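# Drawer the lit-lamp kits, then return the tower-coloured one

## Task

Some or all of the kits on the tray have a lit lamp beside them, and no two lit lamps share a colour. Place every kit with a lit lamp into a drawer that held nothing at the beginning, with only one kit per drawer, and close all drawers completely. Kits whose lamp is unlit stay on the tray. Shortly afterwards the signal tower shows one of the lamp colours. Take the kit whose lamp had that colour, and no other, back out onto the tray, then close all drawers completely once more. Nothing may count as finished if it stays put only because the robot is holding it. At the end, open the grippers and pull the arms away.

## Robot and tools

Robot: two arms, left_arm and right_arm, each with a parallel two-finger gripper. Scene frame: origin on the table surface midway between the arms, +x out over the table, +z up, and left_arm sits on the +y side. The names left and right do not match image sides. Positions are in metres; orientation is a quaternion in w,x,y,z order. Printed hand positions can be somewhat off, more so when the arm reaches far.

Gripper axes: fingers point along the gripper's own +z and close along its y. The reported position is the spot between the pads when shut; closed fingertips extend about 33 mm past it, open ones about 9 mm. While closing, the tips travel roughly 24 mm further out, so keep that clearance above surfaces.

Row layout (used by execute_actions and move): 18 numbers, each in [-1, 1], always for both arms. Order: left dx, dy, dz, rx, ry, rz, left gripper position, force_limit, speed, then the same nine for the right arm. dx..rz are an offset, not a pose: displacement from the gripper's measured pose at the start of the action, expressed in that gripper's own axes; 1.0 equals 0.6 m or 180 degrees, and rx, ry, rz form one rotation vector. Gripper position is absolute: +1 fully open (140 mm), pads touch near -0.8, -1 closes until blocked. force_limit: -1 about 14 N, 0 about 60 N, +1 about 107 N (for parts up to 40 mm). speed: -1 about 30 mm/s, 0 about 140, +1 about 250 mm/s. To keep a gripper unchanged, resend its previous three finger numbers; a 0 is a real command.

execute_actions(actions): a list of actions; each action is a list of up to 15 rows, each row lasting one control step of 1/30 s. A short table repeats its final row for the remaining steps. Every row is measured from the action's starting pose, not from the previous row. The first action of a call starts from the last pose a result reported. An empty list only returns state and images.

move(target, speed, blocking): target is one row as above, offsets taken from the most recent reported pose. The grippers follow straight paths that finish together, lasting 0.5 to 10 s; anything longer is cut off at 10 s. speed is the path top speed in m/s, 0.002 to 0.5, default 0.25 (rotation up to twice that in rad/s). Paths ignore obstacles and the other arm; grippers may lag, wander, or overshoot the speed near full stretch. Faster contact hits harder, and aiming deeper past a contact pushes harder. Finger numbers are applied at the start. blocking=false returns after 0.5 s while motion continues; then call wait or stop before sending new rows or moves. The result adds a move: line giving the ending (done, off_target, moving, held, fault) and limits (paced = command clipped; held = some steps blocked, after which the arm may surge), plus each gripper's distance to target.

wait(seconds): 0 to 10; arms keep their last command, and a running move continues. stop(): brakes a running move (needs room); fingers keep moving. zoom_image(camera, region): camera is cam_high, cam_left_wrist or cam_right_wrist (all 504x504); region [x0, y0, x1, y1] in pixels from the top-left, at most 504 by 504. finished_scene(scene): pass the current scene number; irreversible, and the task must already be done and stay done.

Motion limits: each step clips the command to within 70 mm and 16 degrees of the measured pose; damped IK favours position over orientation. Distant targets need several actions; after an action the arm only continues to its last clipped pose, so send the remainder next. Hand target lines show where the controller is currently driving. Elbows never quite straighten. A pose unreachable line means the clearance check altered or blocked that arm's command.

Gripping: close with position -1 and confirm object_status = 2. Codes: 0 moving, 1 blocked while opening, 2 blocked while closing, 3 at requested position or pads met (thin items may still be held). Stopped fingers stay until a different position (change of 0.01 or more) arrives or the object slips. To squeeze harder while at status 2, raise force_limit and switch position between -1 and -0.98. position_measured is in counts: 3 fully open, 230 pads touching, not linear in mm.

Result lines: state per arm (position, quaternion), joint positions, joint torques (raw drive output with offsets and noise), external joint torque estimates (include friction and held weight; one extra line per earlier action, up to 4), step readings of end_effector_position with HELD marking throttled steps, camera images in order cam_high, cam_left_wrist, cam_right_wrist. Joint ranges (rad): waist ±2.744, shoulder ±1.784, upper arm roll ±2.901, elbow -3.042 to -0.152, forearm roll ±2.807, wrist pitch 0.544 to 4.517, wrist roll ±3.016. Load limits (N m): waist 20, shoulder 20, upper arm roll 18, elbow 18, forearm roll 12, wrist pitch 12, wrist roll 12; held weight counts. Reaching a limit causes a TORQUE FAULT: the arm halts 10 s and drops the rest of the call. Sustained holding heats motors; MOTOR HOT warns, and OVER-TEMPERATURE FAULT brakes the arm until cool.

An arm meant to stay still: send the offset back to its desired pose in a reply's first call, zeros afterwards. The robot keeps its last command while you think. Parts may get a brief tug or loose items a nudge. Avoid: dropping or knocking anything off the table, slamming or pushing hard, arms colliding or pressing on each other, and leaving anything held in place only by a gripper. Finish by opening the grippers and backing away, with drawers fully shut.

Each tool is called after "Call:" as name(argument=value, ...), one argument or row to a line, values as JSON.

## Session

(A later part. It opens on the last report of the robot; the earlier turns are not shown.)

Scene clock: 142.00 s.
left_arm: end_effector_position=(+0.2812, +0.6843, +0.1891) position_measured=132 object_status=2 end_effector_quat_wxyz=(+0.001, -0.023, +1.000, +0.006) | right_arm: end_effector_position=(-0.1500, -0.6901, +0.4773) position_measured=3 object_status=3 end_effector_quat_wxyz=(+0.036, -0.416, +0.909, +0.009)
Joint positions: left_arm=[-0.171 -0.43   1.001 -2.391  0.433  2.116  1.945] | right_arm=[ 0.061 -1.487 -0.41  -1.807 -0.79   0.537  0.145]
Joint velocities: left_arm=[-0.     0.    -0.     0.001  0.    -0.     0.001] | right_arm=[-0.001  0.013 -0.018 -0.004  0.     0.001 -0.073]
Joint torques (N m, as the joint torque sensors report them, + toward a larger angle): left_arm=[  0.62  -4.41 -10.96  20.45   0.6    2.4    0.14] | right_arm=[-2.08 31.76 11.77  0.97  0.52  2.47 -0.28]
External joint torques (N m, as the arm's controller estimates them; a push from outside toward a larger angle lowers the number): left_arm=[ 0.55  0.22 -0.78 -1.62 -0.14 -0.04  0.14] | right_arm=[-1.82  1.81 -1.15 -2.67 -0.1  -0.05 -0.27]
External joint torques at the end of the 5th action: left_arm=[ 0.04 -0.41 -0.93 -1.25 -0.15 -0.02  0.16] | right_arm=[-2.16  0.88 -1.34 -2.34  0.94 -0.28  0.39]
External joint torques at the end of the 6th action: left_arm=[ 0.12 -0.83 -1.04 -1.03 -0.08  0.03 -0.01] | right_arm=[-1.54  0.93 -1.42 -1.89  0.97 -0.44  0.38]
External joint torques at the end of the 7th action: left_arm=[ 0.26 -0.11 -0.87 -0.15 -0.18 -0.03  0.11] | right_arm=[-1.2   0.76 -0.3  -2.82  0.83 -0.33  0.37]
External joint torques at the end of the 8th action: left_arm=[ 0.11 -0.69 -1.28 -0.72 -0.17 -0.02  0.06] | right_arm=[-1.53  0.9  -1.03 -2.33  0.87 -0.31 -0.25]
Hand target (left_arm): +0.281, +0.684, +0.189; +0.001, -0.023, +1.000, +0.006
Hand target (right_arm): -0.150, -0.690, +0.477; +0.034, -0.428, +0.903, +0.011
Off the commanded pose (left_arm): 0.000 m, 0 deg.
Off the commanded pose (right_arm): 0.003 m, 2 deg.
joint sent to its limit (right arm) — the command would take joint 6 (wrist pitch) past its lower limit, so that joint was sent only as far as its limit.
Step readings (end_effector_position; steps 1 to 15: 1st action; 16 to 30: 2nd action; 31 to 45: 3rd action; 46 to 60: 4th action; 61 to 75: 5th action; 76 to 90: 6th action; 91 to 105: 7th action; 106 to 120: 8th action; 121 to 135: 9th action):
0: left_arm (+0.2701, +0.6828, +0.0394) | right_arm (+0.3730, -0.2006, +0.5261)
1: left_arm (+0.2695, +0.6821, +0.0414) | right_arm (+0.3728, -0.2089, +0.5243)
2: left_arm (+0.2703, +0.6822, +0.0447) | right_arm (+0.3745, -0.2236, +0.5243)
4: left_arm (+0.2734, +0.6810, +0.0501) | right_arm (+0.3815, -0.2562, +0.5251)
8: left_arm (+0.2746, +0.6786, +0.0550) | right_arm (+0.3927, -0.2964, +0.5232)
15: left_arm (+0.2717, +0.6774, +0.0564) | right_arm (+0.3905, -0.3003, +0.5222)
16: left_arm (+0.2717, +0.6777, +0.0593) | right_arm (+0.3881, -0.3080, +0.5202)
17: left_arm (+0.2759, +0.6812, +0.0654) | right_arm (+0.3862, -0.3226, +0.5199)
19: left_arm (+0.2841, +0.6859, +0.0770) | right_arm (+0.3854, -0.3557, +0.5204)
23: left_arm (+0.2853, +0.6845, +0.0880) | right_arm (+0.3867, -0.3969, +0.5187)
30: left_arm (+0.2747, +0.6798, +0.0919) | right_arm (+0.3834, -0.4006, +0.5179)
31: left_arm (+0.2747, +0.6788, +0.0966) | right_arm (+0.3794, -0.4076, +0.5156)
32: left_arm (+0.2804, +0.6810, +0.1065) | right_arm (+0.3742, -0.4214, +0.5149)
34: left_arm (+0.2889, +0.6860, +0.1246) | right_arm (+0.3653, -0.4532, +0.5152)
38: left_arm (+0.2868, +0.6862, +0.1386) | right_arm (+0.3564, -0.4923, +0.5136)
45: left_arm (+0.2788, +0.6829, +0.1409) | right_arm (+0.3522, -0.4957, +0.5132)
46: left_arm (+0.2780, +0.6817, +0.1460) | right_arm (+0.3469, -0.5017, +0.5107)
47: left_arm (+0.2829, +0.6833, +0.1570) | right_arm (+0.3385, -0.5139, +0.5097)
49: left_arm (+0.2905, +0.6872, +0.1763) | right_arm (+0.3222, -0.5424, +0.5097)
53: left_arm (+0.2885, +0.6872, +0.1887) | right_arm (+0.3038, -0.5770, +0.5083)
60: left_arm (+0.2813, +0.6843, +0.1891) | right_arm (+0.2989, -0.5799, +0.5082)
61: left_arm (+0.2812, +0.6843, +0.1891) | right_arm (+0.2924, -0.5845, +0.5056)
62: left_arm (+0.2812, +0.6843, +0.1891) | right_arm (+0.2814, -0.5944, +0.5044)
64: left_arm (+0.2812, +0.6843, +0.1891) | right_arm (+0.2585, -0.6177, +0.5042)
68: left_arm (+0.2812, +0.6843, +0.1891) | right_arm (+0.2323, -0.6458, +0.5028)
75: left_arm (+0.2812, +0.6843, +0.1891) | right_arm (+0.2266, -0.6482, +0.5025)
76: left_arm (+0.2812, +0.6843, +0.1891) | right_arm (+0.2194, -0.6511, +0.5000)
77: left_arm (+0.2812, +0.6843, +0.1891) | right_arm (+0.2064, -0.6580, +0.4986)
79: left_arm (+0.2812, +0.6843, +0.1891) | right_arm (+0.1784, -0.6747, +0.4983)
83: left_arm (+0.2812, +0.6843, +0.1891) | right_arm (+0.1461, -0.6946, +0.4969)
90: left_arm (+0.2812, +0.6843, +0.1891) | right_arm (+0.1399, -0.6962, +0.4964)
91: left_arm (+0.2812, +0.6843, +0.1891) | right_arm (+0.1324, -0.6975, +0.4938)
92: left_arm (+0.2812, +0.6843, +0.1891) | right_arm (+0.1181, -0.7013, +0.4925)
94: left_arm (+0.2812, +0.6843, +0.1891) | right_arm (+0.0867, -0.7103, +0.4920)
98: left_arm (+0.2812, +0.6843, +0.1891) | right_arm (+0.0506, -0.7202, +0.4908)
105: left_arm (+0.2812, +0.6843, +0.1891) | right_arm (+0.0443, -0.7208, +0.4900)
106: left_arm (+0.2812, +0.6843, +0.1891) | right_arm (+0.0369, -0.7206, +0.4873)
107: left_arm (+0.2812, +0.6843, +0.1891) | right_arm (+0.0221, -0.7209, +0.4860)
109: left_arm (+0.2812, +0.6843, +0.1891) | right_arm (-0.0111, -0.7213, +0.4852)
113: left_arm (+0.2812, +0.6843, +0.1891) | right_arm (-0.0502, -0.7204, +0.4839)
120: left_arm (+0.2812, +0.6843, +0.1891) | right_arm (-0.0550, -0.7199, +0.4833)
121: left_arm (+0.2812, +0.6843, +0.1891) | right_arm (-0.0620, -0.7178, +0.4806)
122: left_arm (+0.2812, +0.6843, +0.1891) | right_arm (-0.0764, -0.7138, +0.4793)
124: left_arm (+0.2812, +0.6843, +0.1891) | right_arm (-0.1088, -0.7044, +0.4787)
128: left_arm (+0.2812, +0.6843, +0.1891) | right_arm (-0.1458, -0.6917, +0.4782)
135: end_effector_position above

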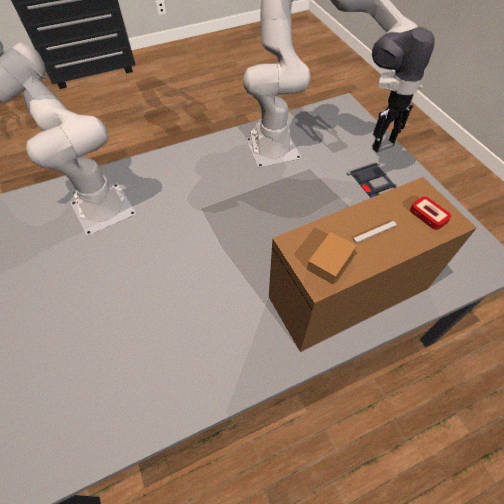

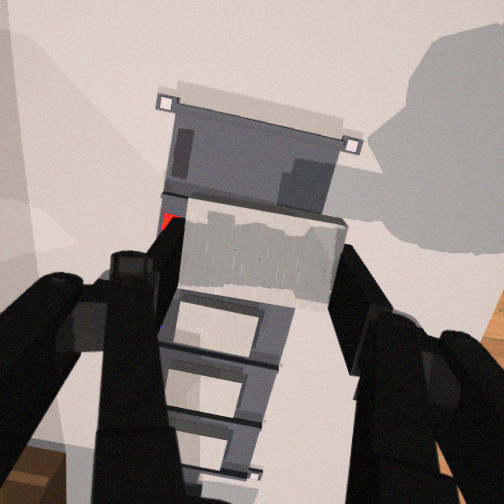

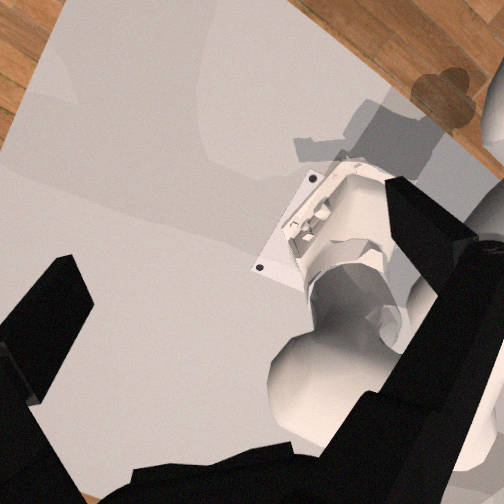

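Call:
move(
  target=[0,0,0,0,0,0,-1,0,0.2,-0.86,-0.37,-0.17,0,0,0,1,0,0],
  speed=0.3,
)

Scene clock: 146.87 s.
left_arm: end_effector_position=(+0.2812, +0.6843, +0.1891) position_measured=132 object_status=2 end_effector_quat_wxyz=(+0.001, -0.023, +1.000, +0.006) | right_arm: end_effector_position=(+0.3459, -0.4584, +0.6236) position_measured=3 object_status=3 end_effector_quat_wxyz=(+0.035, -0.419, +0.907, +0.008)
Joint positions: left_arm=[-0.171 -0.43   1.001 -2.391  0.433  2.116  1.945] | right_arm=[-0.026 -0.308 -0.191 -1.297 -0.011  1.049  0.639]
Joint velocities: left_arm=[ 0.     0.001  0.    -0.001  0.     0.001 -0.   ] | right_arm=[ 0.    -0.    -0.001  0.003  0.003 -0.009  0.03 ]
Joint torques (N m, as the joint torque sensors report them, + toward a larger angle): left_arm=[  0.2   -5.15 -11.21  21.95   0.6    2.42   0.11] | right_arm=[ -1.58 -11.08   3.32  17.94   1.64   2.24   0.43]
External joint torques (N m, as the arm's controller estimates them; a push from outside toward a larger angle lowers the number): left_arm=[ 0.24 -0.54 -0.93 -0.05 -0.13 -0.01  0.11] | right_arm=[-1.6   2.67  1.93  0.83  0.81 -0.34  0.44]
Hand target (left_arm): +0.281, +0.684, +0.189; +0.001, -0.023, +1.000, +0.006
Hand target (right_arm): +0.345, -0.457, +0.624; +0.034, -0.413, +0.910, +0.010
Off the commanded pose (left_arm): 0.000 m, 0 deg.
Off the commanded pose (right_arm): 0.010 m, 0 deg.
move: off_target (right_arm)

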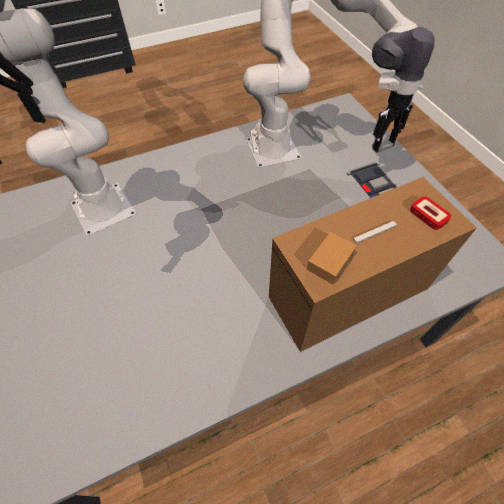

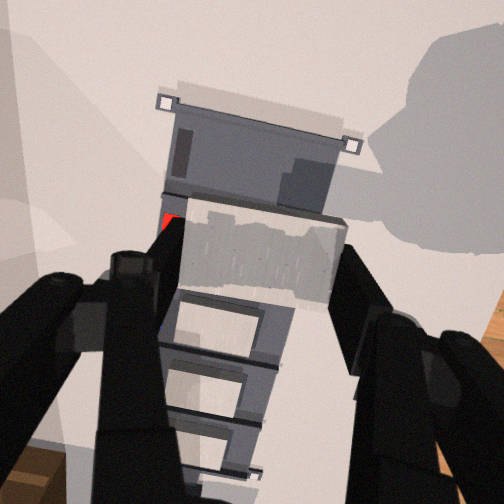

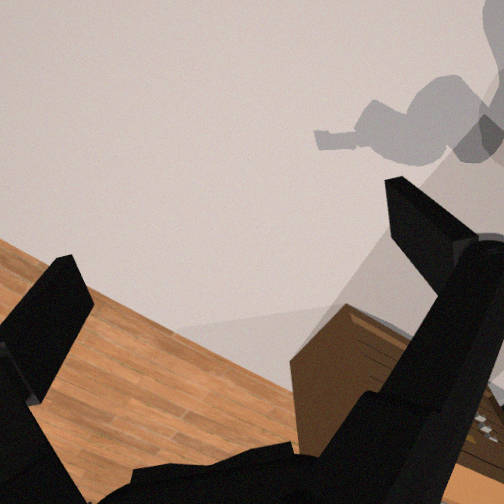

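Call:
move(
  target=[0,0,0,0,0,0,-1,0,0.2,-0.64,0.273,0.53,0.256,0.135,-0.69,0.03,0,0],
  speed=0.3,
)

Scene clock: 153.93 s.
left_arm: end_effector_position=(+0.2812, +0.6843, +0.1891) position_measured=132 object_status=2 end_effector_quat_wxyz=(+0.001, -0.023, +1.000, +0.006) | right_arm: end_effector_position=(+0.4943, -0.0562, +0.3279) position_measured=126 object_status=3 end_effector_quat_wxyz=(+0.010, +0.922, -0.010, +0.387)
Joint positions: left_arm=[-0.171 -0.43   1.001 -2.391  0.433  2.116  1.945] | right_arm=[ 0.585 -0.199  0.057 -2.278 -0.938  2.444 -0.123]
Joint velocities: left_arm=[-0.001  0.001  0.001  0.001 -0.001 -0.    -0.001] | right_arm=[ 0.001 -0.    -0.001 -0.     0.     0.01  -0.026]
Joint torques (N m, as the joint torque sensors report them, + toward a larger angle): left_arm=[  0.17  -4.81 -11.22  21.33   0.72   2.33   0.06] | right_arm=[ -0.41 -22.7   -0.54  25.08  -0.27   2.14  -0.19]
External joint torques (N m, as the arm's controller estimates them; a push from outside toward a larger angle lowers the number): left_arm=[ 0.17 -0.2  -0.99 -0.69 -0.02 -0.1   0.06] | right_arm=[-0.37  2.15  0.01  0.95 -0.96  0.22 -0.21]
Hand target (left_arm): +0.281, +0.684, +0.189; +0.001, -0.023, +1.000, +0.006
Hand target (right_arm): +0.495, -0.056, +0.328; +0.013, +0.921, -0.002, +0.388
Off the commanded pose (left_arm): 0.000 m, 0 deg.
Off the commanded pose (right_arm): 0.013 m, 2 deg.
move: off_target (right_arm)

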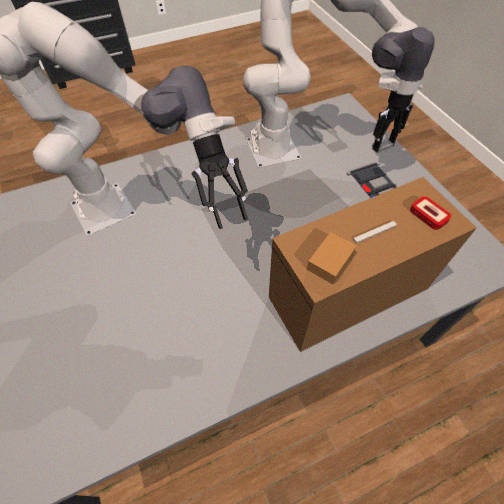

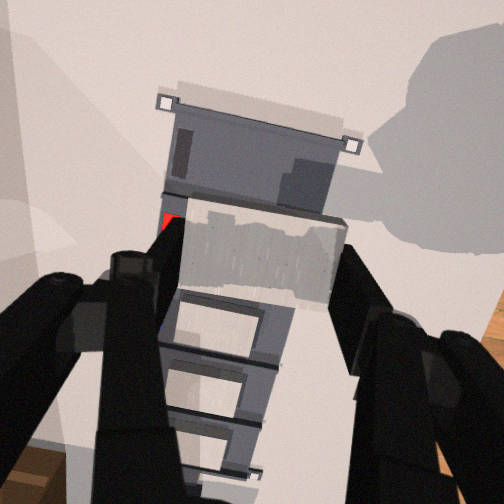

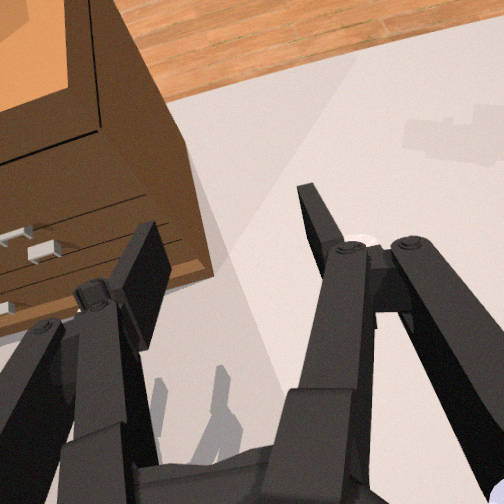

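Call:
move(
  target=[0,0,0,0,0,0,-1,0,0.2,-0.068,-0.39,0.128,0,0,0,-0.15,0,0],
  speed=0.2,
)

Scene clock: 158.27 s.
left_arm: end_effector_position=(+0.2812, +0.6843, +0.1891) position_measured=132 object_status=2 end_effector_quat_wxyz=(+0.001, -0.023, +1.000, +0.006) | right_arm: end_effector_position=(+0.5261, +0.1782, +0.2471) position_measured=148 object_status=3 end_effector_quat_wxyz=(+0.012, +0.920, -0.003, +0.391)
Joint positions: left_arm=[-0.171 -0.43   1.001 -2.391  0.433  2.116  1.945] | right_arm=[ 0.759  0.504  0.146 -1.538 -1.013  2.214  0.027]
Joint velocities: left_arm=[ 0.     0.    -0.    -0.     0.    -0.    -0.001] | right_arm=[-0.001  0.002  0.001  0.001  0.    -0.012  0.002]
Joint torques (N m, as the joint torque sensors report them, + toward a larger angle): left_arm=[  0.75  -5.16 -11.5   22.26   0.67   2.34   0.08] | right_arm=[ -0.53 -44.07   2.72  26.02   0.82   1.16   0.48]
External joint torques (N m, as the arm's controller estimates them; a push from outside toward a larger angle lowers the number): left_arm=[ 0.76 -0.58 -1.27  0.28 -0.07 -0.09  0.08] | right_arm=[-0.5   3.16  0.4   1.9   0.7  -0.47  0.46]
Hand target (left_arm): +0.281, +0.684, +0.189; +0.001, -0.023, +1.000, +0.006
Hand target (right_arm): +0.527, +0.177, +0.246; +0.012, +0.921, -0.008, +0.390
Off the commanded pose (left_arm): 0.000 m, 0 deg.
Off the commanded pose (right_arm): 0.005 m, 1 deg.
move: off_target (right_arm)

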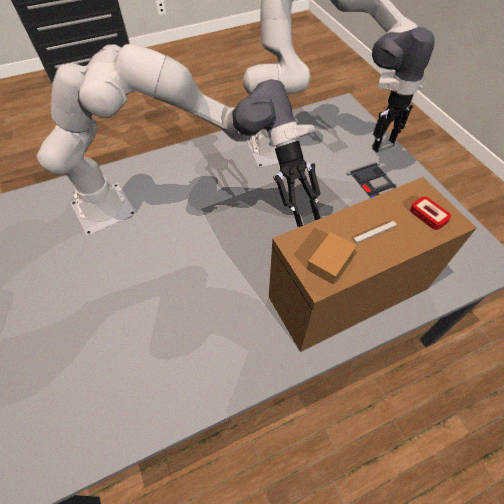

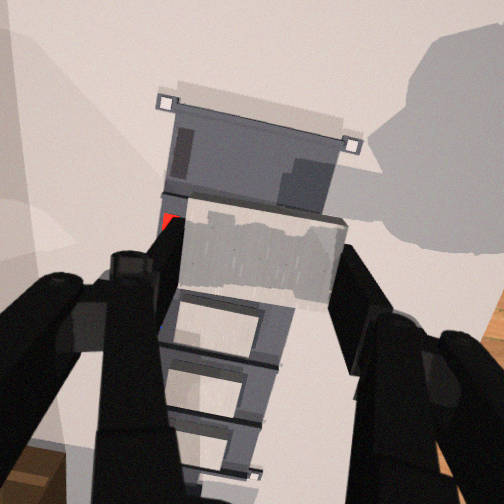

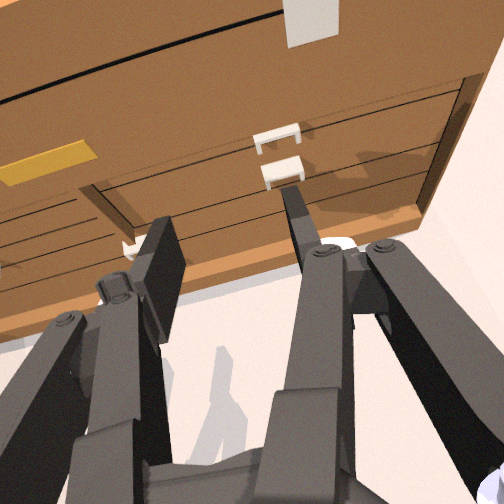

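Call:
move(
  target=[0,0,0,0,0,0,-1,0,0.2,0.012,0.067,0.058,0,0,0,-0.15,0,0],
  speed=0.1,
)

Call:
zoom_image(
  camera="cam_right_wrist",
  region=[100, 60, 400, 300],
)

Scene clock: 165.87 s.
left_arm: end_effector_position=(+0.2812, +0.6843, +0.1891) position_measured=132 object_status=2 end_effector_quat_wxyz=(+0.001, -0.023, +1.000, +0.006) | right_arm: end_effector_position=(+0.5550, +0.1378, +0.2279) position_measured=148 object_status=3 end_effector_quat_wxyz=(+0.014, +0.921, -0.001, +0.389)
Joint positions: left_arm=[-0.171 -0.43   1.001 -2.391  0.433  2.116  1.945] | right_arm=[ 0.695  0.466  0.12  -1.641 -1.042  2.316  0.033]
Joint velocities: left_arm=[ 0.001  0.001 -0.001 -0.002  0.001 -0.     0.002] | right_arm=[ 0.    -0.    -0.001 -0.    -0.001  0.01   0.003]
Joint torques (N m, as the joint torque sensors report them, + toward a larger angle): left_arm=[  0.44  -4.14 -10.72  21.5    0.62   2.42   0.14] | right_arm=[ -0.41 -45.24   2.14  22.61  -0.64   1.95   0.3 ]
External joint torques (N m, as the arm's controller estimates them; a push from outside toward a larger angle lowers the number): left_arm=[ 0.49  0.41 -0.46 -0.41 -0.12  0.    0.14] | right_arm=[-0.35  0.8   0.24 -1.24 -0.98  0.33  0.27]
Hand target (left_arm): +0.281, +0.684, +0.189; +0.001, -0.023, +1.000, +0.006
Hand target (right_arm): +0.556, +0.138, +0.228; +0.012, +0.921, -0.003, +0.390
Off the commanded pose (left_arm): 0.000 m, 0 deg.
Off the commanded pose (right_arm): 0.001 m, 0 deg.
move: done

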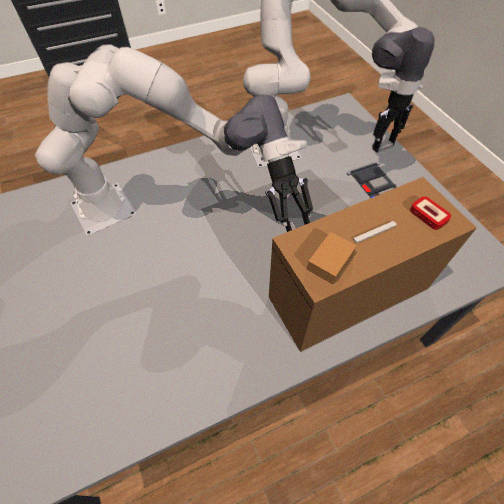

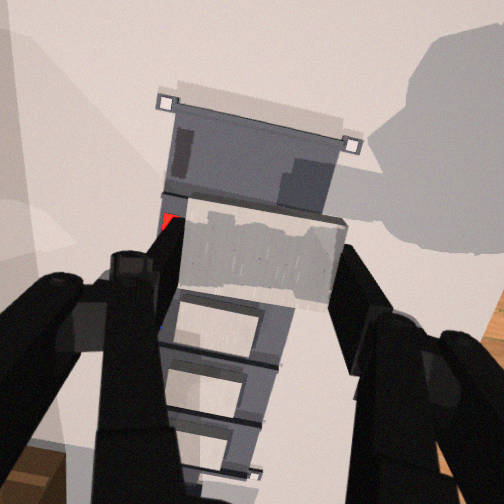

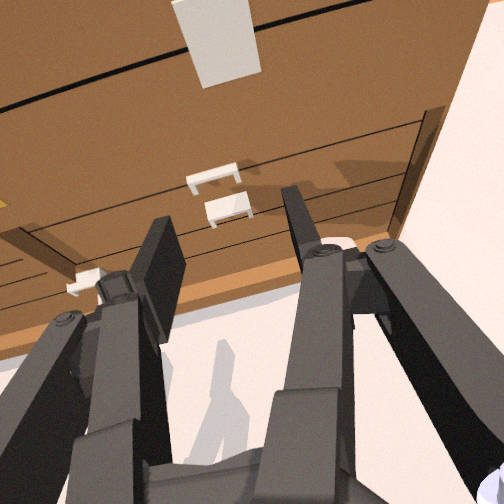

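Region (100, 60, 400, 300) of cam_right_wrist's 504x504 image, scaled by 1.680, with more detail than that image has; it fills the top 403 rows of this view, and the rest is white.

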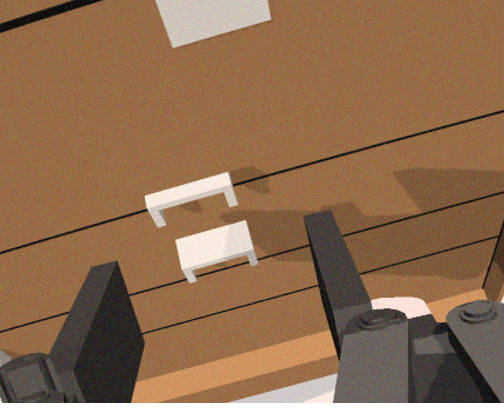

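Call:
move(
  target=[0,0,0,0,0,0,-1,0,0.2,-0.025,0,0.125,0,0,0,-0.15,0,0],
  speed=0.06,
)

Scene clock: 176.47 s.
left_arm: end_effector_position=(+0.2812, +0.6843, +0.1891) position_measured=132 object_status=2 end_effector_quat_wxyz=(+0.001, -0.023, +1.000, +0.006) | right_arm: end_effector_position=(+0.5938, +0.1384, +0.1643) position_measured=148 object_status=3 end_effector_quat_wxyz=(+0.016, +0.922, +0.003, +0.386)
Joint positions: left_arm=[-0.171 -0.43   1.001 -2.391  0.433  2.116  1.945] | right_arm=[ 0.677  0.62   0.078 -1.551 -1.086  2.395  0.056]
Joint velocities: left_arm=[-0.    -0.001  0.001 -0.    -0.     0.     0.002] | right_arm=[-0.001  0.001 -0.     0.002  0.001  0.003  0.006]
Joint torques (N m, as the joint torque sensors report them, + toward a larger angle): left_arm=[ -0.16  -5.04 -11.95  21.6    0.56   2.4    0.  ] | right_arm=[ -1.99 -46.25   0.05  25.97  -0.87   2.04   0.48]
External joint torques (N m, as the arm's controller estimates them; a push from outside toward a larger angle lowers the number): left_arm=[-0.17 -0.41 -1.74 -0.4  -0.17 -0.03  0.  ] | right_arm=[-1.99  3.38 -1.81  2.64 -1.36  0.46  0.46]
Hand target (left_arm): +0.281, +0.684, +0.189; +0.001, -0.023, +1.000, +0.006
Hand target (right_arm): +0.599, +0.137, +0.165; +0.013, +0.921, -0.001, +0.389
Off the commanded pose (left_arm): 0.000 m, 0 deg.
Off the commanded pose (right_arm): 0.005 m, 1 deg.
move: off_target (right_arm)

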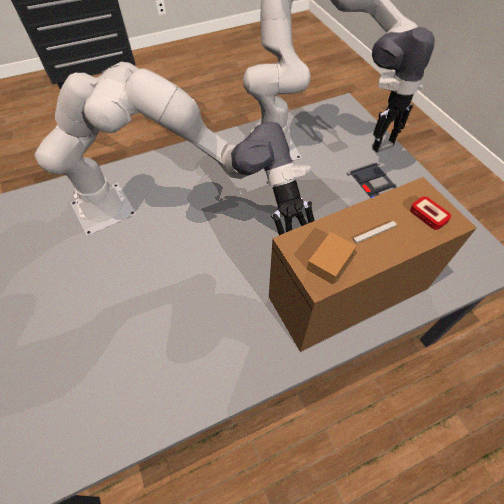

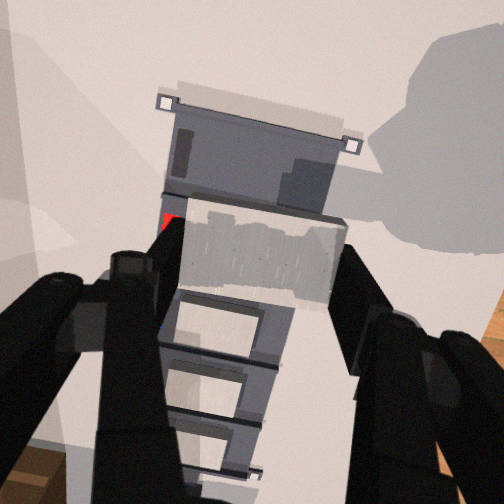

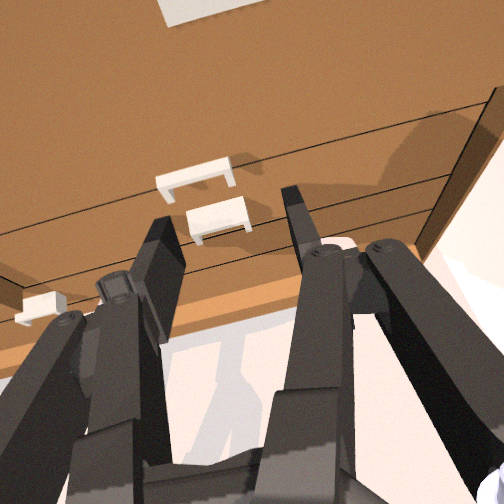

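Call:
execute_actions(
  actions=[
    [[0,0,0,0,0,0,-1,0,0.2,0,-0.008,-0.003,0,0,0,-0.15,0,0]],
    [[0,0,0,0,0,0,-1,0,0.2,0,0,0,0,0,0,-1,0.3,-0.3]],
    [[0,0,0,0,0,0,-1,0,0.2,0,0,0,0,0,0,-1,0.3,-0.3]],
  ],
)

Scene clock: 182.30 s.
left_arm: end_effector_position=(+0.2812, +0.6843, +0.1891) position_measured=132 object_status=2 end_effector_quat_wxyz=(+0.001, -0.023, +1.000, +0.006) | right_arm: end_effector_position=(+0.5923, +0.1432, +0.1651) position_measured=195 object_status=2 end_effector_quat_wxyz=(+0.014, +0.922, +0.003, +0.386)
Joint positions: left_arm=[-0.171 -0.43   1.001 -2.391  0.433  2.116  1.945] | right_arm=[ 0.682  0.627  0.081 -1.539 -1.085  2.389  0.058]
Joint velocities: left_arm=[ 0.001 -0.001  0.    -0.    -0.001 -0.     0.001] | right_arm=[ 0.002 -0.    -0.001  0.002  0.001 -0.    -0.001]
Joint torques (N m, as the joint torque sensors report them, + toward a larger angle): left_arm=[  0.29  -5.33 -10.8   21.81   0.67   2.45   0.17] | right_arm=[ -0.68 -47.81   2.99  23.72   0.39   1.52   0.11]
External joint torques (N m, as the arm's controller estimates them; a push from outside toward a larger angle lowers the number): left_arm=[ 0.33 -0.78 -0.54 -0.14 -0.06  0.03  0.17] | right_arm=[-0.83  2.07  0.98  0.29 -0.08 -0.08  0.09]
External joint torques at the end of the 1st action: left_arm=[ 0.31  0.09 -1.17 -0.67 -0.07 -0.04  0.  ] | right_arm=[-0.31  2.56  2.14  3.07  0.59 -0.34 -0.22]
External joint torques at the end of the 2nd action: left_arm=[ 0.82  0.09 -1.45 -1.11 -0.15  0.06  0.06] | right_arm=[-0.81  1.99  0.6   0.32  0.03 -0.28  0.11]
Hand target (left_arm): +0.281, +0.684, +0.189; +0.001, -0.023, +1.000, +0.006
Hand target (right_arm): +0.592, +0.143, +0.165; +0.014, +0.922, +0.003, +0.386
Off the commanded pose (left_arm): 0.000 m, 0 deg.
Off the commanded pose (right_arm): 0.000 m, 0 deg.
Step readings (end_effector_position; steps 1 to 15: 1st action; 16 to 30: 2nd action; 31 to 45: 3rd action):
0: left_arm (+0.2812, +0.6843, +0.1891) | right_arm (+0.5938, +0.1385, +0.1643)
1: left_arm (+0.2812, +0.6843, +0.1891) | right_arm (+0.5939, +0.1388, +0.1643)
2: left_arm (+0.2812, +0.6843, +0.1891) | right_arm (+0.5937, +0.1394, +0.1642)
4: left_arm (+0.2812, +0.6843, +0.1891) | right_arm (+0.5933, +0.1409, +0.1643)
8: left_arm (+0.2812, +0.6843, +0.1891) | right_arm (+0.5933, +0.1417, +0.1648)
15: left_arm (+0.2812, +0.6843, +0.1891) | right_arm (+0.5933, +0.1417, +0.1648)
16: left_arm (+0.2812, +0.6843, +0.1891) | right_arm (+0.5932, +0.1418, +0.1648)
17: left_arm (+0.2812, +0.6843, +0.1891) | right_arm (+0.5929, +0.1422, +0.1648)
19: left_arm (+0.2812, +0.6843, +0.1891) | right_arm (+0.5927, +0.1426, +0.1649)
23: left_arm (+0.2812, +0.6843, +0.1891) | right_arm (+0.5923, +0.1432, +0.1650)
30: left_arm (+0.2812, +0.6843, +0.1891) | right_arm (+0.5923, +0.1432, +0.1651)
31: left_arm (+0.2812, +0.6843, +0.1891) | right_arm (+0.5923, +0.1432, +0.1651)
32: left_arm (+0.2812, +0.6843, +0.1891) | right_arm (+0.5923, +0.1432, +0.1651)
34: left_arm (+0.2812, +0.6843, +0.1891) | right_arm (+0.5923, +0.1432, +0.1651)
38: left_arm (+0.2812, +0.6843, +0.1891) | right_arm (+0.5923, +0.1432, +0.1651)
45: end_effector_position above

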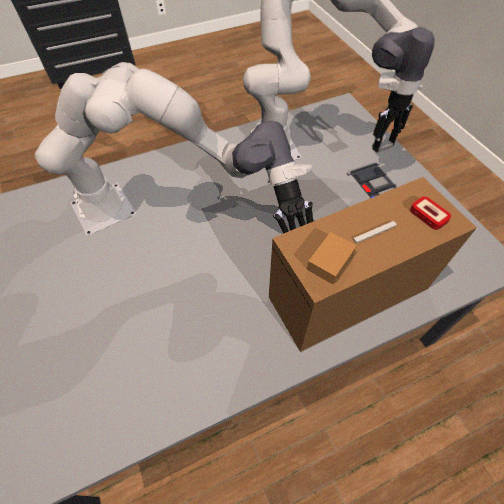

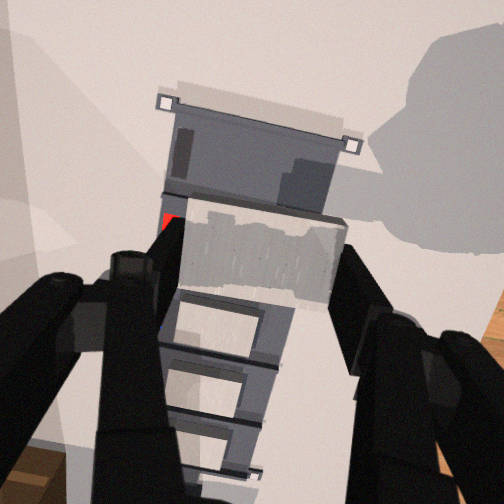

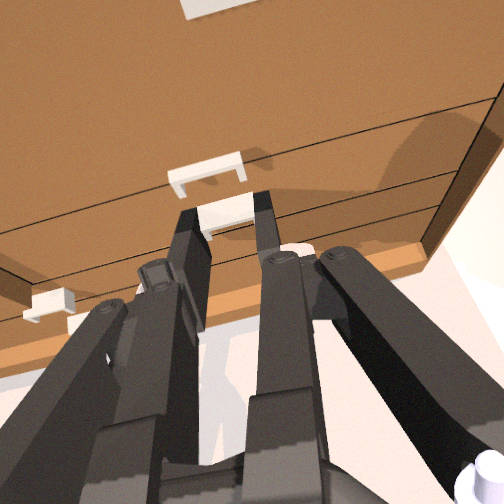

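Call:
move(
  target=[-0.27,-0.313,-0.183,0,0,0,-1,0,0.2,-0.153,0.013,-0.153,0,0,0,-1,0.3,-0.3],
  speed=0.12,
)

Scene clock: 187.77 s.
left_arm: end_effector_position=(+0.4514, +0.5025, +0.3009) position_measured=132 object_status=2 end_effector_quat_wxyz=(+0.005, -0.017, +1.000, +0.008) | right_arm: end_effector_position=(+0.4650, +0.1367, +0.1673) position_measured=195 object_status=2 end_effector_quat_wxyz=(+0.013, +0.921, +0.006, +0.389)
Joint positions: left_arm=[-0.358 -0.171  0.698 -2.009  0.13   1.888  1.696] | right_arm=[ 0.832  0.404  0.081 -1.863 -1.137  2.334  0.269]
Joint velocities: left_arm=[-0.     0.002  0.001  0.002 -0.008 -0.013 -0.021] | right_arm=[ 0.001  0.001  0.    -0.003 -0.003 -0.002  0.013]
Joint torques (N m, as the joint torque sensors report them, + toward a larger angle): left_arm=[  0.03 -18.21  -5.24  24.57  -0.38   2.12  -0.06] | right_arm=[  0.33 -40.56   1.8   18.5   -0.18   0.57   0.45]
External joint torques (N m, as the arm's controller estimates them; a push from outside toward a larger angle lowers the number): left_arm=[-0.04  0.1  -1.72  0.34 -1.2  -0.32 -0.06] | right_arm=[ 0.49  2.    0.73 -3.55 -0.45 -0.59  0.42]
Hand target (left_arm): +0.451, +0.501, +0.302; +0.004, -0.023, +1.000, +0.006
Hand target (right_arm): +0.464, +0.134, +0.164; +0.016, +0.921, +0.003, +0.389
Off the commanded pose (left_arm): 0.004 m, 1 deg.
Off the commanded pose (right_arm): 0.004 m, 1 deg.
move: off_target (left_arm, right_arm)

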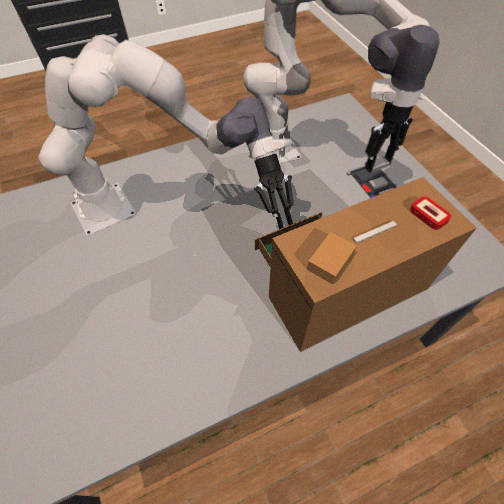

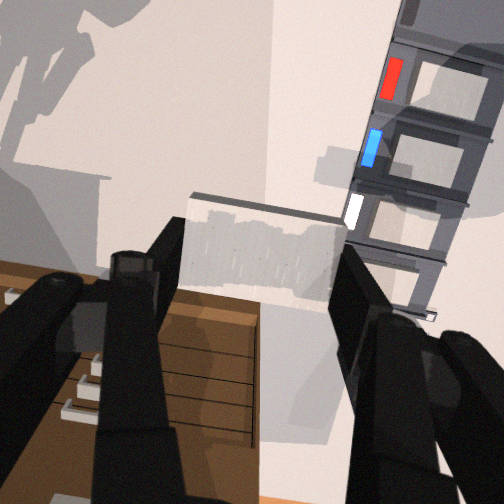

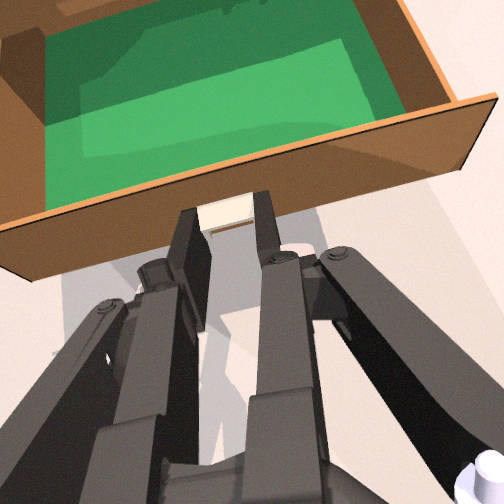

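Call:
execute_actions(
  actions=[
    [[0,0,0,0,0,0,-1,0,0.2,0,0,0,0,0,0,-0.15,0.3,0.5],[0,0,0,0,0,0,-1,0,0.2,0,0,0,0,0,0,-0.15,0.3,0.5],[0,0,0,0,0,0,-1,0,0.2,0,0,0,0,0,0,-0.15,0.3,0.5],[0,0,0,0,0,0,-1,0,0.2,0,0,0,0,0,0,-0.15,0.3,0.5],[0,0,0,0,0,0,-1,0,0.2,0,0,0,0,0,0,-0.15,0.3,0.5],[0,0,0,0,0,0,-1,0,0.2,0,0,-0.02,0,0,0,-0.15,0.3,0.5],[0,0,0,0,0,0,-1,0,0.2,0,0,-0.04,0,0,0,-0.15,0.3,0.5],[0,0,0,0,0,0,-1,0,0.2,0,0,-0.06,0,0,0,-0.15,0.3,0.5],[0,0,0,0,0,0,-1,0,0.2,0,0,-0.08,0,0,0,-0.15,0.3,0.5]],
  ],
)

Call:
move(
  target=[-0.1,-0.3,0,0,0,0,-1,0,0.2,0,0.5,-0.03,0,0,0,-1,0.3,0.3],
  speed=0.25,
)

Scene clock: 194.80 s.
left_arm: end_effector_position=(+0.4508, +0.5022, +0.3008) position_measured=132 object_status=2 end_effector_quat_wxyz=(+0.004, -0.020, +1.000, +0.007) | right_arm: end_effector_position=(+0.4309, +0.1453, +0.2055) position_measured=148 object_status=3 end_effector_quat_wxyz=(+0.001, +0.920, +0.005, +0.392)
Joint positions: left_arm=[-0.358 -0.171  0.698 -2.008  0.129  1.885  1.692] | right_arm=[ 0.862  0.314  0.112 -1.905 -1.098  2.288  0.263]
Joint velocities: left_arm=[-0.002  0.     0.     0.001  0.    -0.001  0.003] | right_arm=[ 0.023 -0.053  0.027 -0.029  0.046 -0.065 -0.023]
Joint torques (N m, as the joint torque sensors report them, + toward a larger angle): left_arm=[  0.34 -17.85  -4.11  23.36   0.96   2.79   0.25] | right_arm=[ -1.69 -36.56   0.34  20.45   1.     0.36  -0.28]
External joint torques (N m, as the arm's controller estimates them; a push from outside toward a larger angle lowers the number): left_arm=[ 0.4   0.54 -0.44 -0.96  0.16  0.35  0.25] | right_arm=[ 1.54  0.32  2.06 -0.54  0.83 -0.42 -0.3 ]
Hand target (left_arm): +0.451, +0.503, +0.301; +0.005, -0.017, +1.000, +0.008
Hand target (right_arm): +0.431, +0.137, +0.200; +0.014, +0.921, +0.007, +0.389
Off the commanded pose (left_arm): 0.001 m, 0 deg.
Off the commanded pose (right_arm): 0.009 m, 1 deg.
Step readings (end_effector_position):
0: left_arm (+0.4508, +0.5022, +0.3008) | right_arm (+0.4649, +0.1367, +0.1673)
1: left_arm (+0.4508, +0.5022, +0.3008) | right_arm (+0.4649, +0.1367, +0.1674)
2: left_arm (+0.4508, +0.5022, +0.3008) | right_arm (+0.4649, +0.1367, +0.1672)
4: left_arm (+0.4508, +0.5022, +0.3008) | right_arm (+0.4649, +0.1367, +0.1672)
8: left_arm (+0.4508, +0.5022, +0.3008) | right_arm (+0.4585, +0.1324, +0.1729)
15: end_effector_position above

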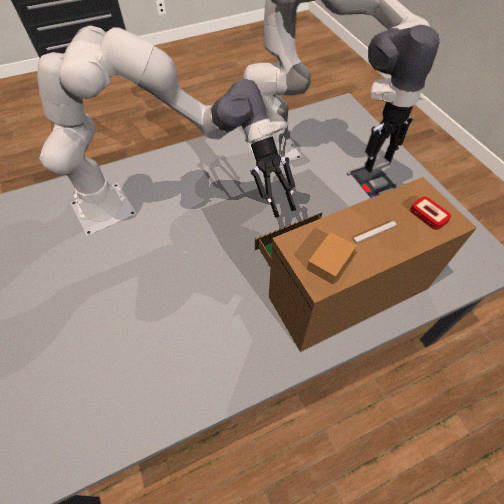

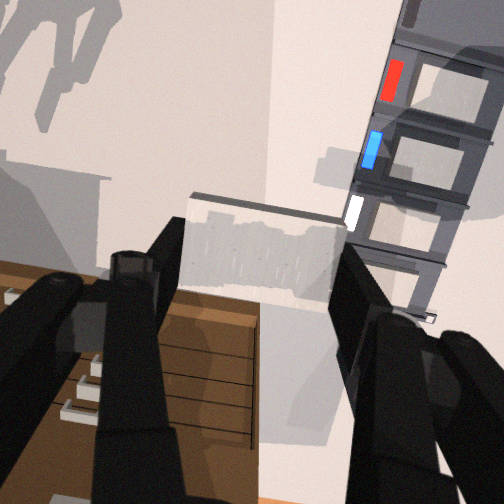

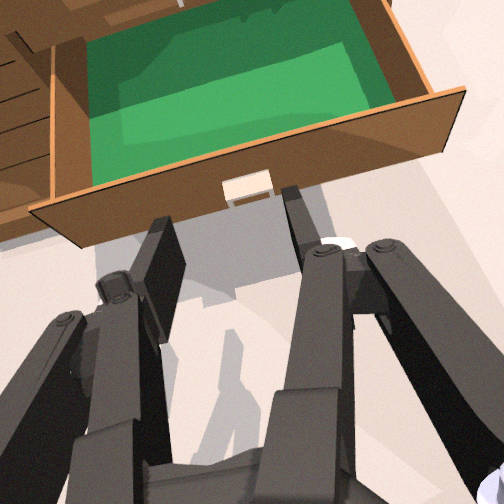

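Scene clock: 196.63 s.
left_arm: end_effector_position=(+0.5175, +0.3238, +0.3007) position_measured=132 object_status=2 end_effector_quat_wxyz=(+0.006, -0.012, +1.000, +0.008) | right_arm: end_effector_position=(+0.4207, -0.1532, +0.2142) position_measured=234 object_status=3 end_effector_quat_wxyz=(-0.003, +0.921, -0.004, +0.389)
Joint positions: left_arm=[-0.483  0.032  0.54  -1.827  0.     1.866  1.47 ] | right_arm=[ 0.653 -0.407 -0.127 -2.736 -1.361  2.623  0.249]
Joint velocities: left_arm=[-0.001 -0.     0.001 -0.     0.    -0.002 -0.03 ] | right_arm=[-0.    -0.001 -0.     0.    -0.002  0.012 -0.022]
Joint torques (N m, as the joint torque sensors report them, + toward a larger angle): left_arm=[  0.37 -26.65  -0.13  25.23  -0.32   2.09  -0.16] | right_arm=[ -0.3  -15.29   0.35  20.71  -0.12   1.47  -0.31]
External joint torques (N m, as the arm's controller estimates them; a push from outside toward a larger angle lowers the number): left_arm=[ 0.35  1.52 -0.7   0.86 -1.14 -0.36 -0.16] | right_arm=[-0.27 -0.42 -0.26 -0.67 -0.96  0.16 -0.33]
Hand target (left_arm): +0.518, +0.323, +0.302; +0.006, -0.019, +1.000, +0.006
Hand target (right_arm): +0.420, -0.153, +0.214; -0.002, +0.921, +0.004, +0.389
Off the commanded pose (left_arm): 0.002 m, 1 deg.
Off the commanded pose (right_arm): 0.006 m, 1 deg.
move: off_target (right_arm)

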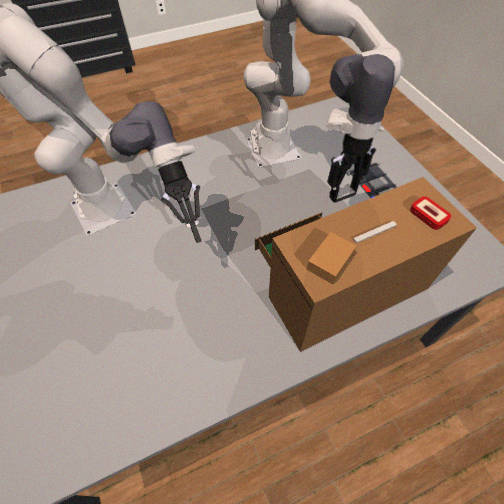

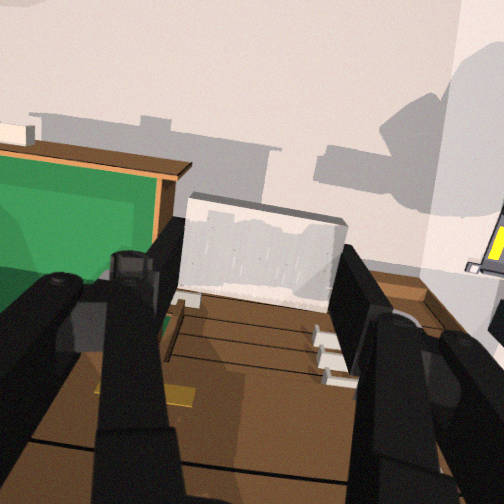

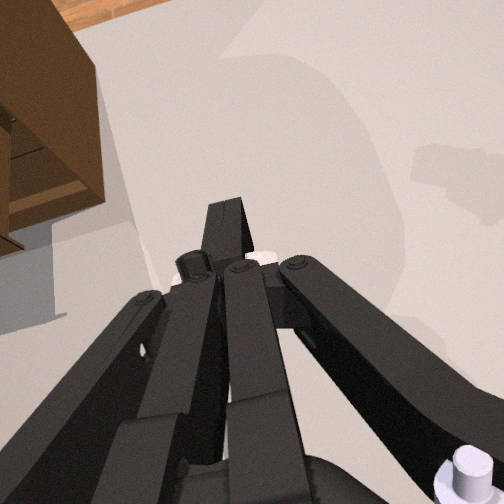

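Call:
move(
  target=[-0.055,-0.29,0.07,0,0,0,-1,0,0.2,0.05,0.1,0.05,0,0,0,-1,0.3,0.3],
  speed=0.2,
)

Scene clock: 199.93 s.
left_arm: end_effector_position=(+0.5544, +0.1497, +0.2574) position_measured=132 object_status=2 end_effector_quat_wxyz=(+0.007, -0.004, +1.000, +0.008) | right_arm: end_effector_position=(+0.4611, -0.2110, +0.2131) position_measured=234 object_status=3 end_effector_quat_wxyz=(-0.007, +0.922, -0.009, +0.388)
Joint positions: left_arm=[-0.593  0.302  0.434 -1.603 -0.111  1.886  1.286] | right_arm=[ 0.563 -0.405 -0.273 -2.734 -1.505  2.746  0.204]
Joint velocities: left_arm=[-0.001 -0.    -0.     0.001 -0.    -0.002 -0.029] | right_arm=[-0.001  0.001  0.001 -0.    -0.001  0.006 -0.007]
Joint torques (N m, as the joint torque sensors report them, + toward a larger angle): left_arm=[  0.1  -36.98   4.44  25.37  -0.24   2.11  -0.07] | right_arm=[ -1.4  -12.82   1.51  22.96   0.09   1.56  -0.31]
External joint torques (N m, as the arm's controller estimates them; a push from outside toward a larger angle lowers the number): left_arm=[ 0.12  1.76  0.27  1.25 -1.03 -0.33 -0.07] | right_arm=[-1.36  1.59 -0.22  2.01 -1.    0.14 -0.33]
Hand target (left_arm): +0.555, +0.149, +0.258; +0.007, -0.011, +1.000, +0.006
Hand target (right_arm): +0.462, -0.211, +0.214; -0.005, +0.922, -0.004, +0.388
Off the commanded pose (left_arm): 0.002 m, 1 deg.
Off the commanded pose (right_arm): 0.003 m, 1 deg.
move: done

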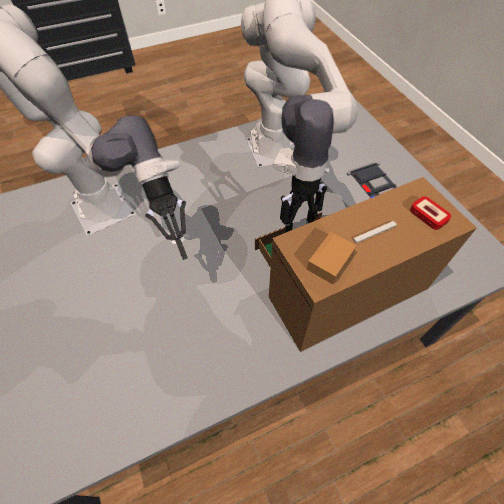

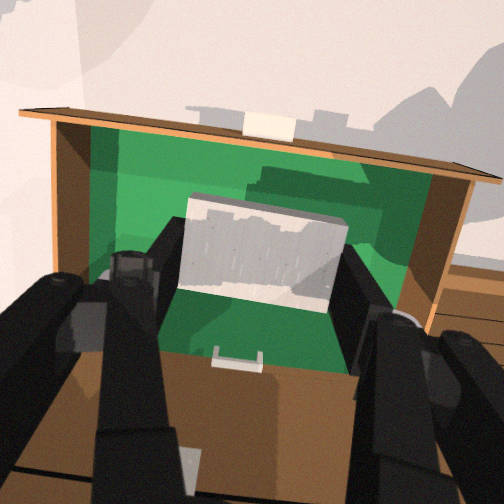

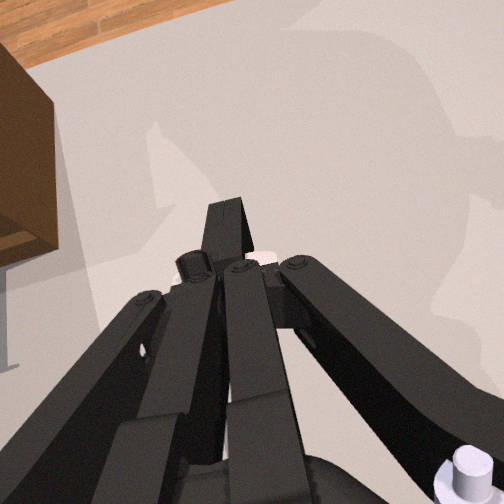

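Call:
move(
  target=[0.015,0,0.14,0,0,0,-1,0,0.2,0,0,0,0,0,0,-1,0.3,0.3],
  speed=0.1,
)

Scene clock: 210.23 s.
left_arm: end_effector_position=(+0.5463, +0.1500, +0.1734) position_measured=132 object_status=2 end_effector_quat_wxyz=(+0.006, -0.004, +1.000, +0.010) | right_arm: end_effector_position=(+0.4610, -0.2107, +0.2131) position_measured=234 object_status=3 end_effector_quat_wxyz=(-0.007, +0.922, -0.007, +0.388)
Joint positions: left_arm=[-0.593  0.337  0.415 -1.772 -0.128  2.083  1.292] | right_arm=[ 0.563 -0.404 -0.273 -2.734 -1.505  2.747  0.202]
Joint velocities: left_arm=[-0.001 -0.    -0.     0.001 -0.001  0.011  0.005] | right_arm=[ 0.    -0.001  0.001  0.001 -0.001 -0.     0.001]
Joint torques (N m, as the joint torque sensors report them, + toward a larger angle): left_arm=[  1.27 -37.19   3.36  22.1   -0.35   2.91   0.36] | right_arm=[ -0.45 -13.88   2.94  21.22   1.15   1.19   0.2 ]
External joint torques (N m, as the arm's controller estimates them; a push from outside toward a larger angle lowers the number): left_arm=[ 1.29  2.14 -1.22 -1.39 -1.08  0.48  0.36] | right_arm=[-0.48  0.6   1.16  0.29  0.05 -0.25  0.18]
Hand target (left_arm): +0.547, +0.149, +0.173; +0.007, -0.002, +1.000, +0.007
Hand target (right_arm): +0.461, -0.211, +0.213; -0.007, +0.922, -0.009, +0.388
Off the commanded pose (left_arm): 0.001 m, 0 deg.
Off the commanded pose (right_arm): 0.000 m, 0 deg.
move: done

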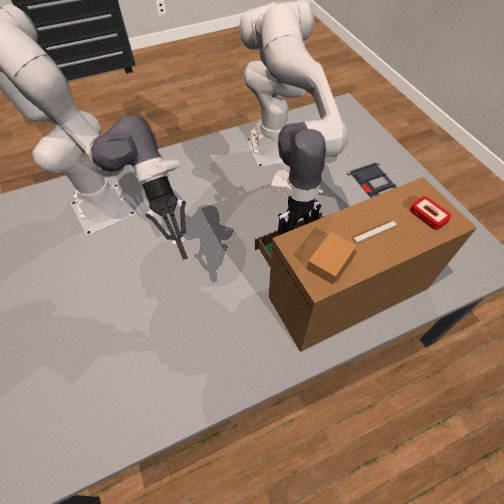

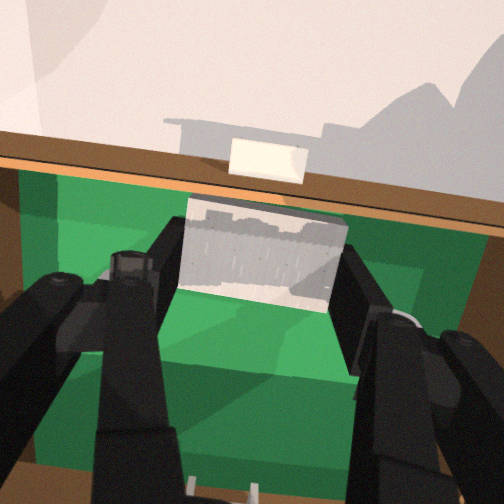

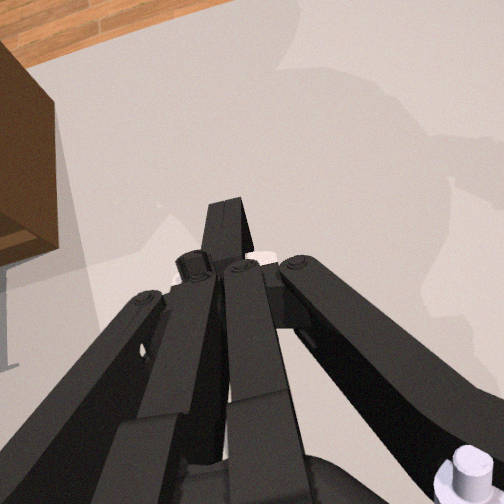

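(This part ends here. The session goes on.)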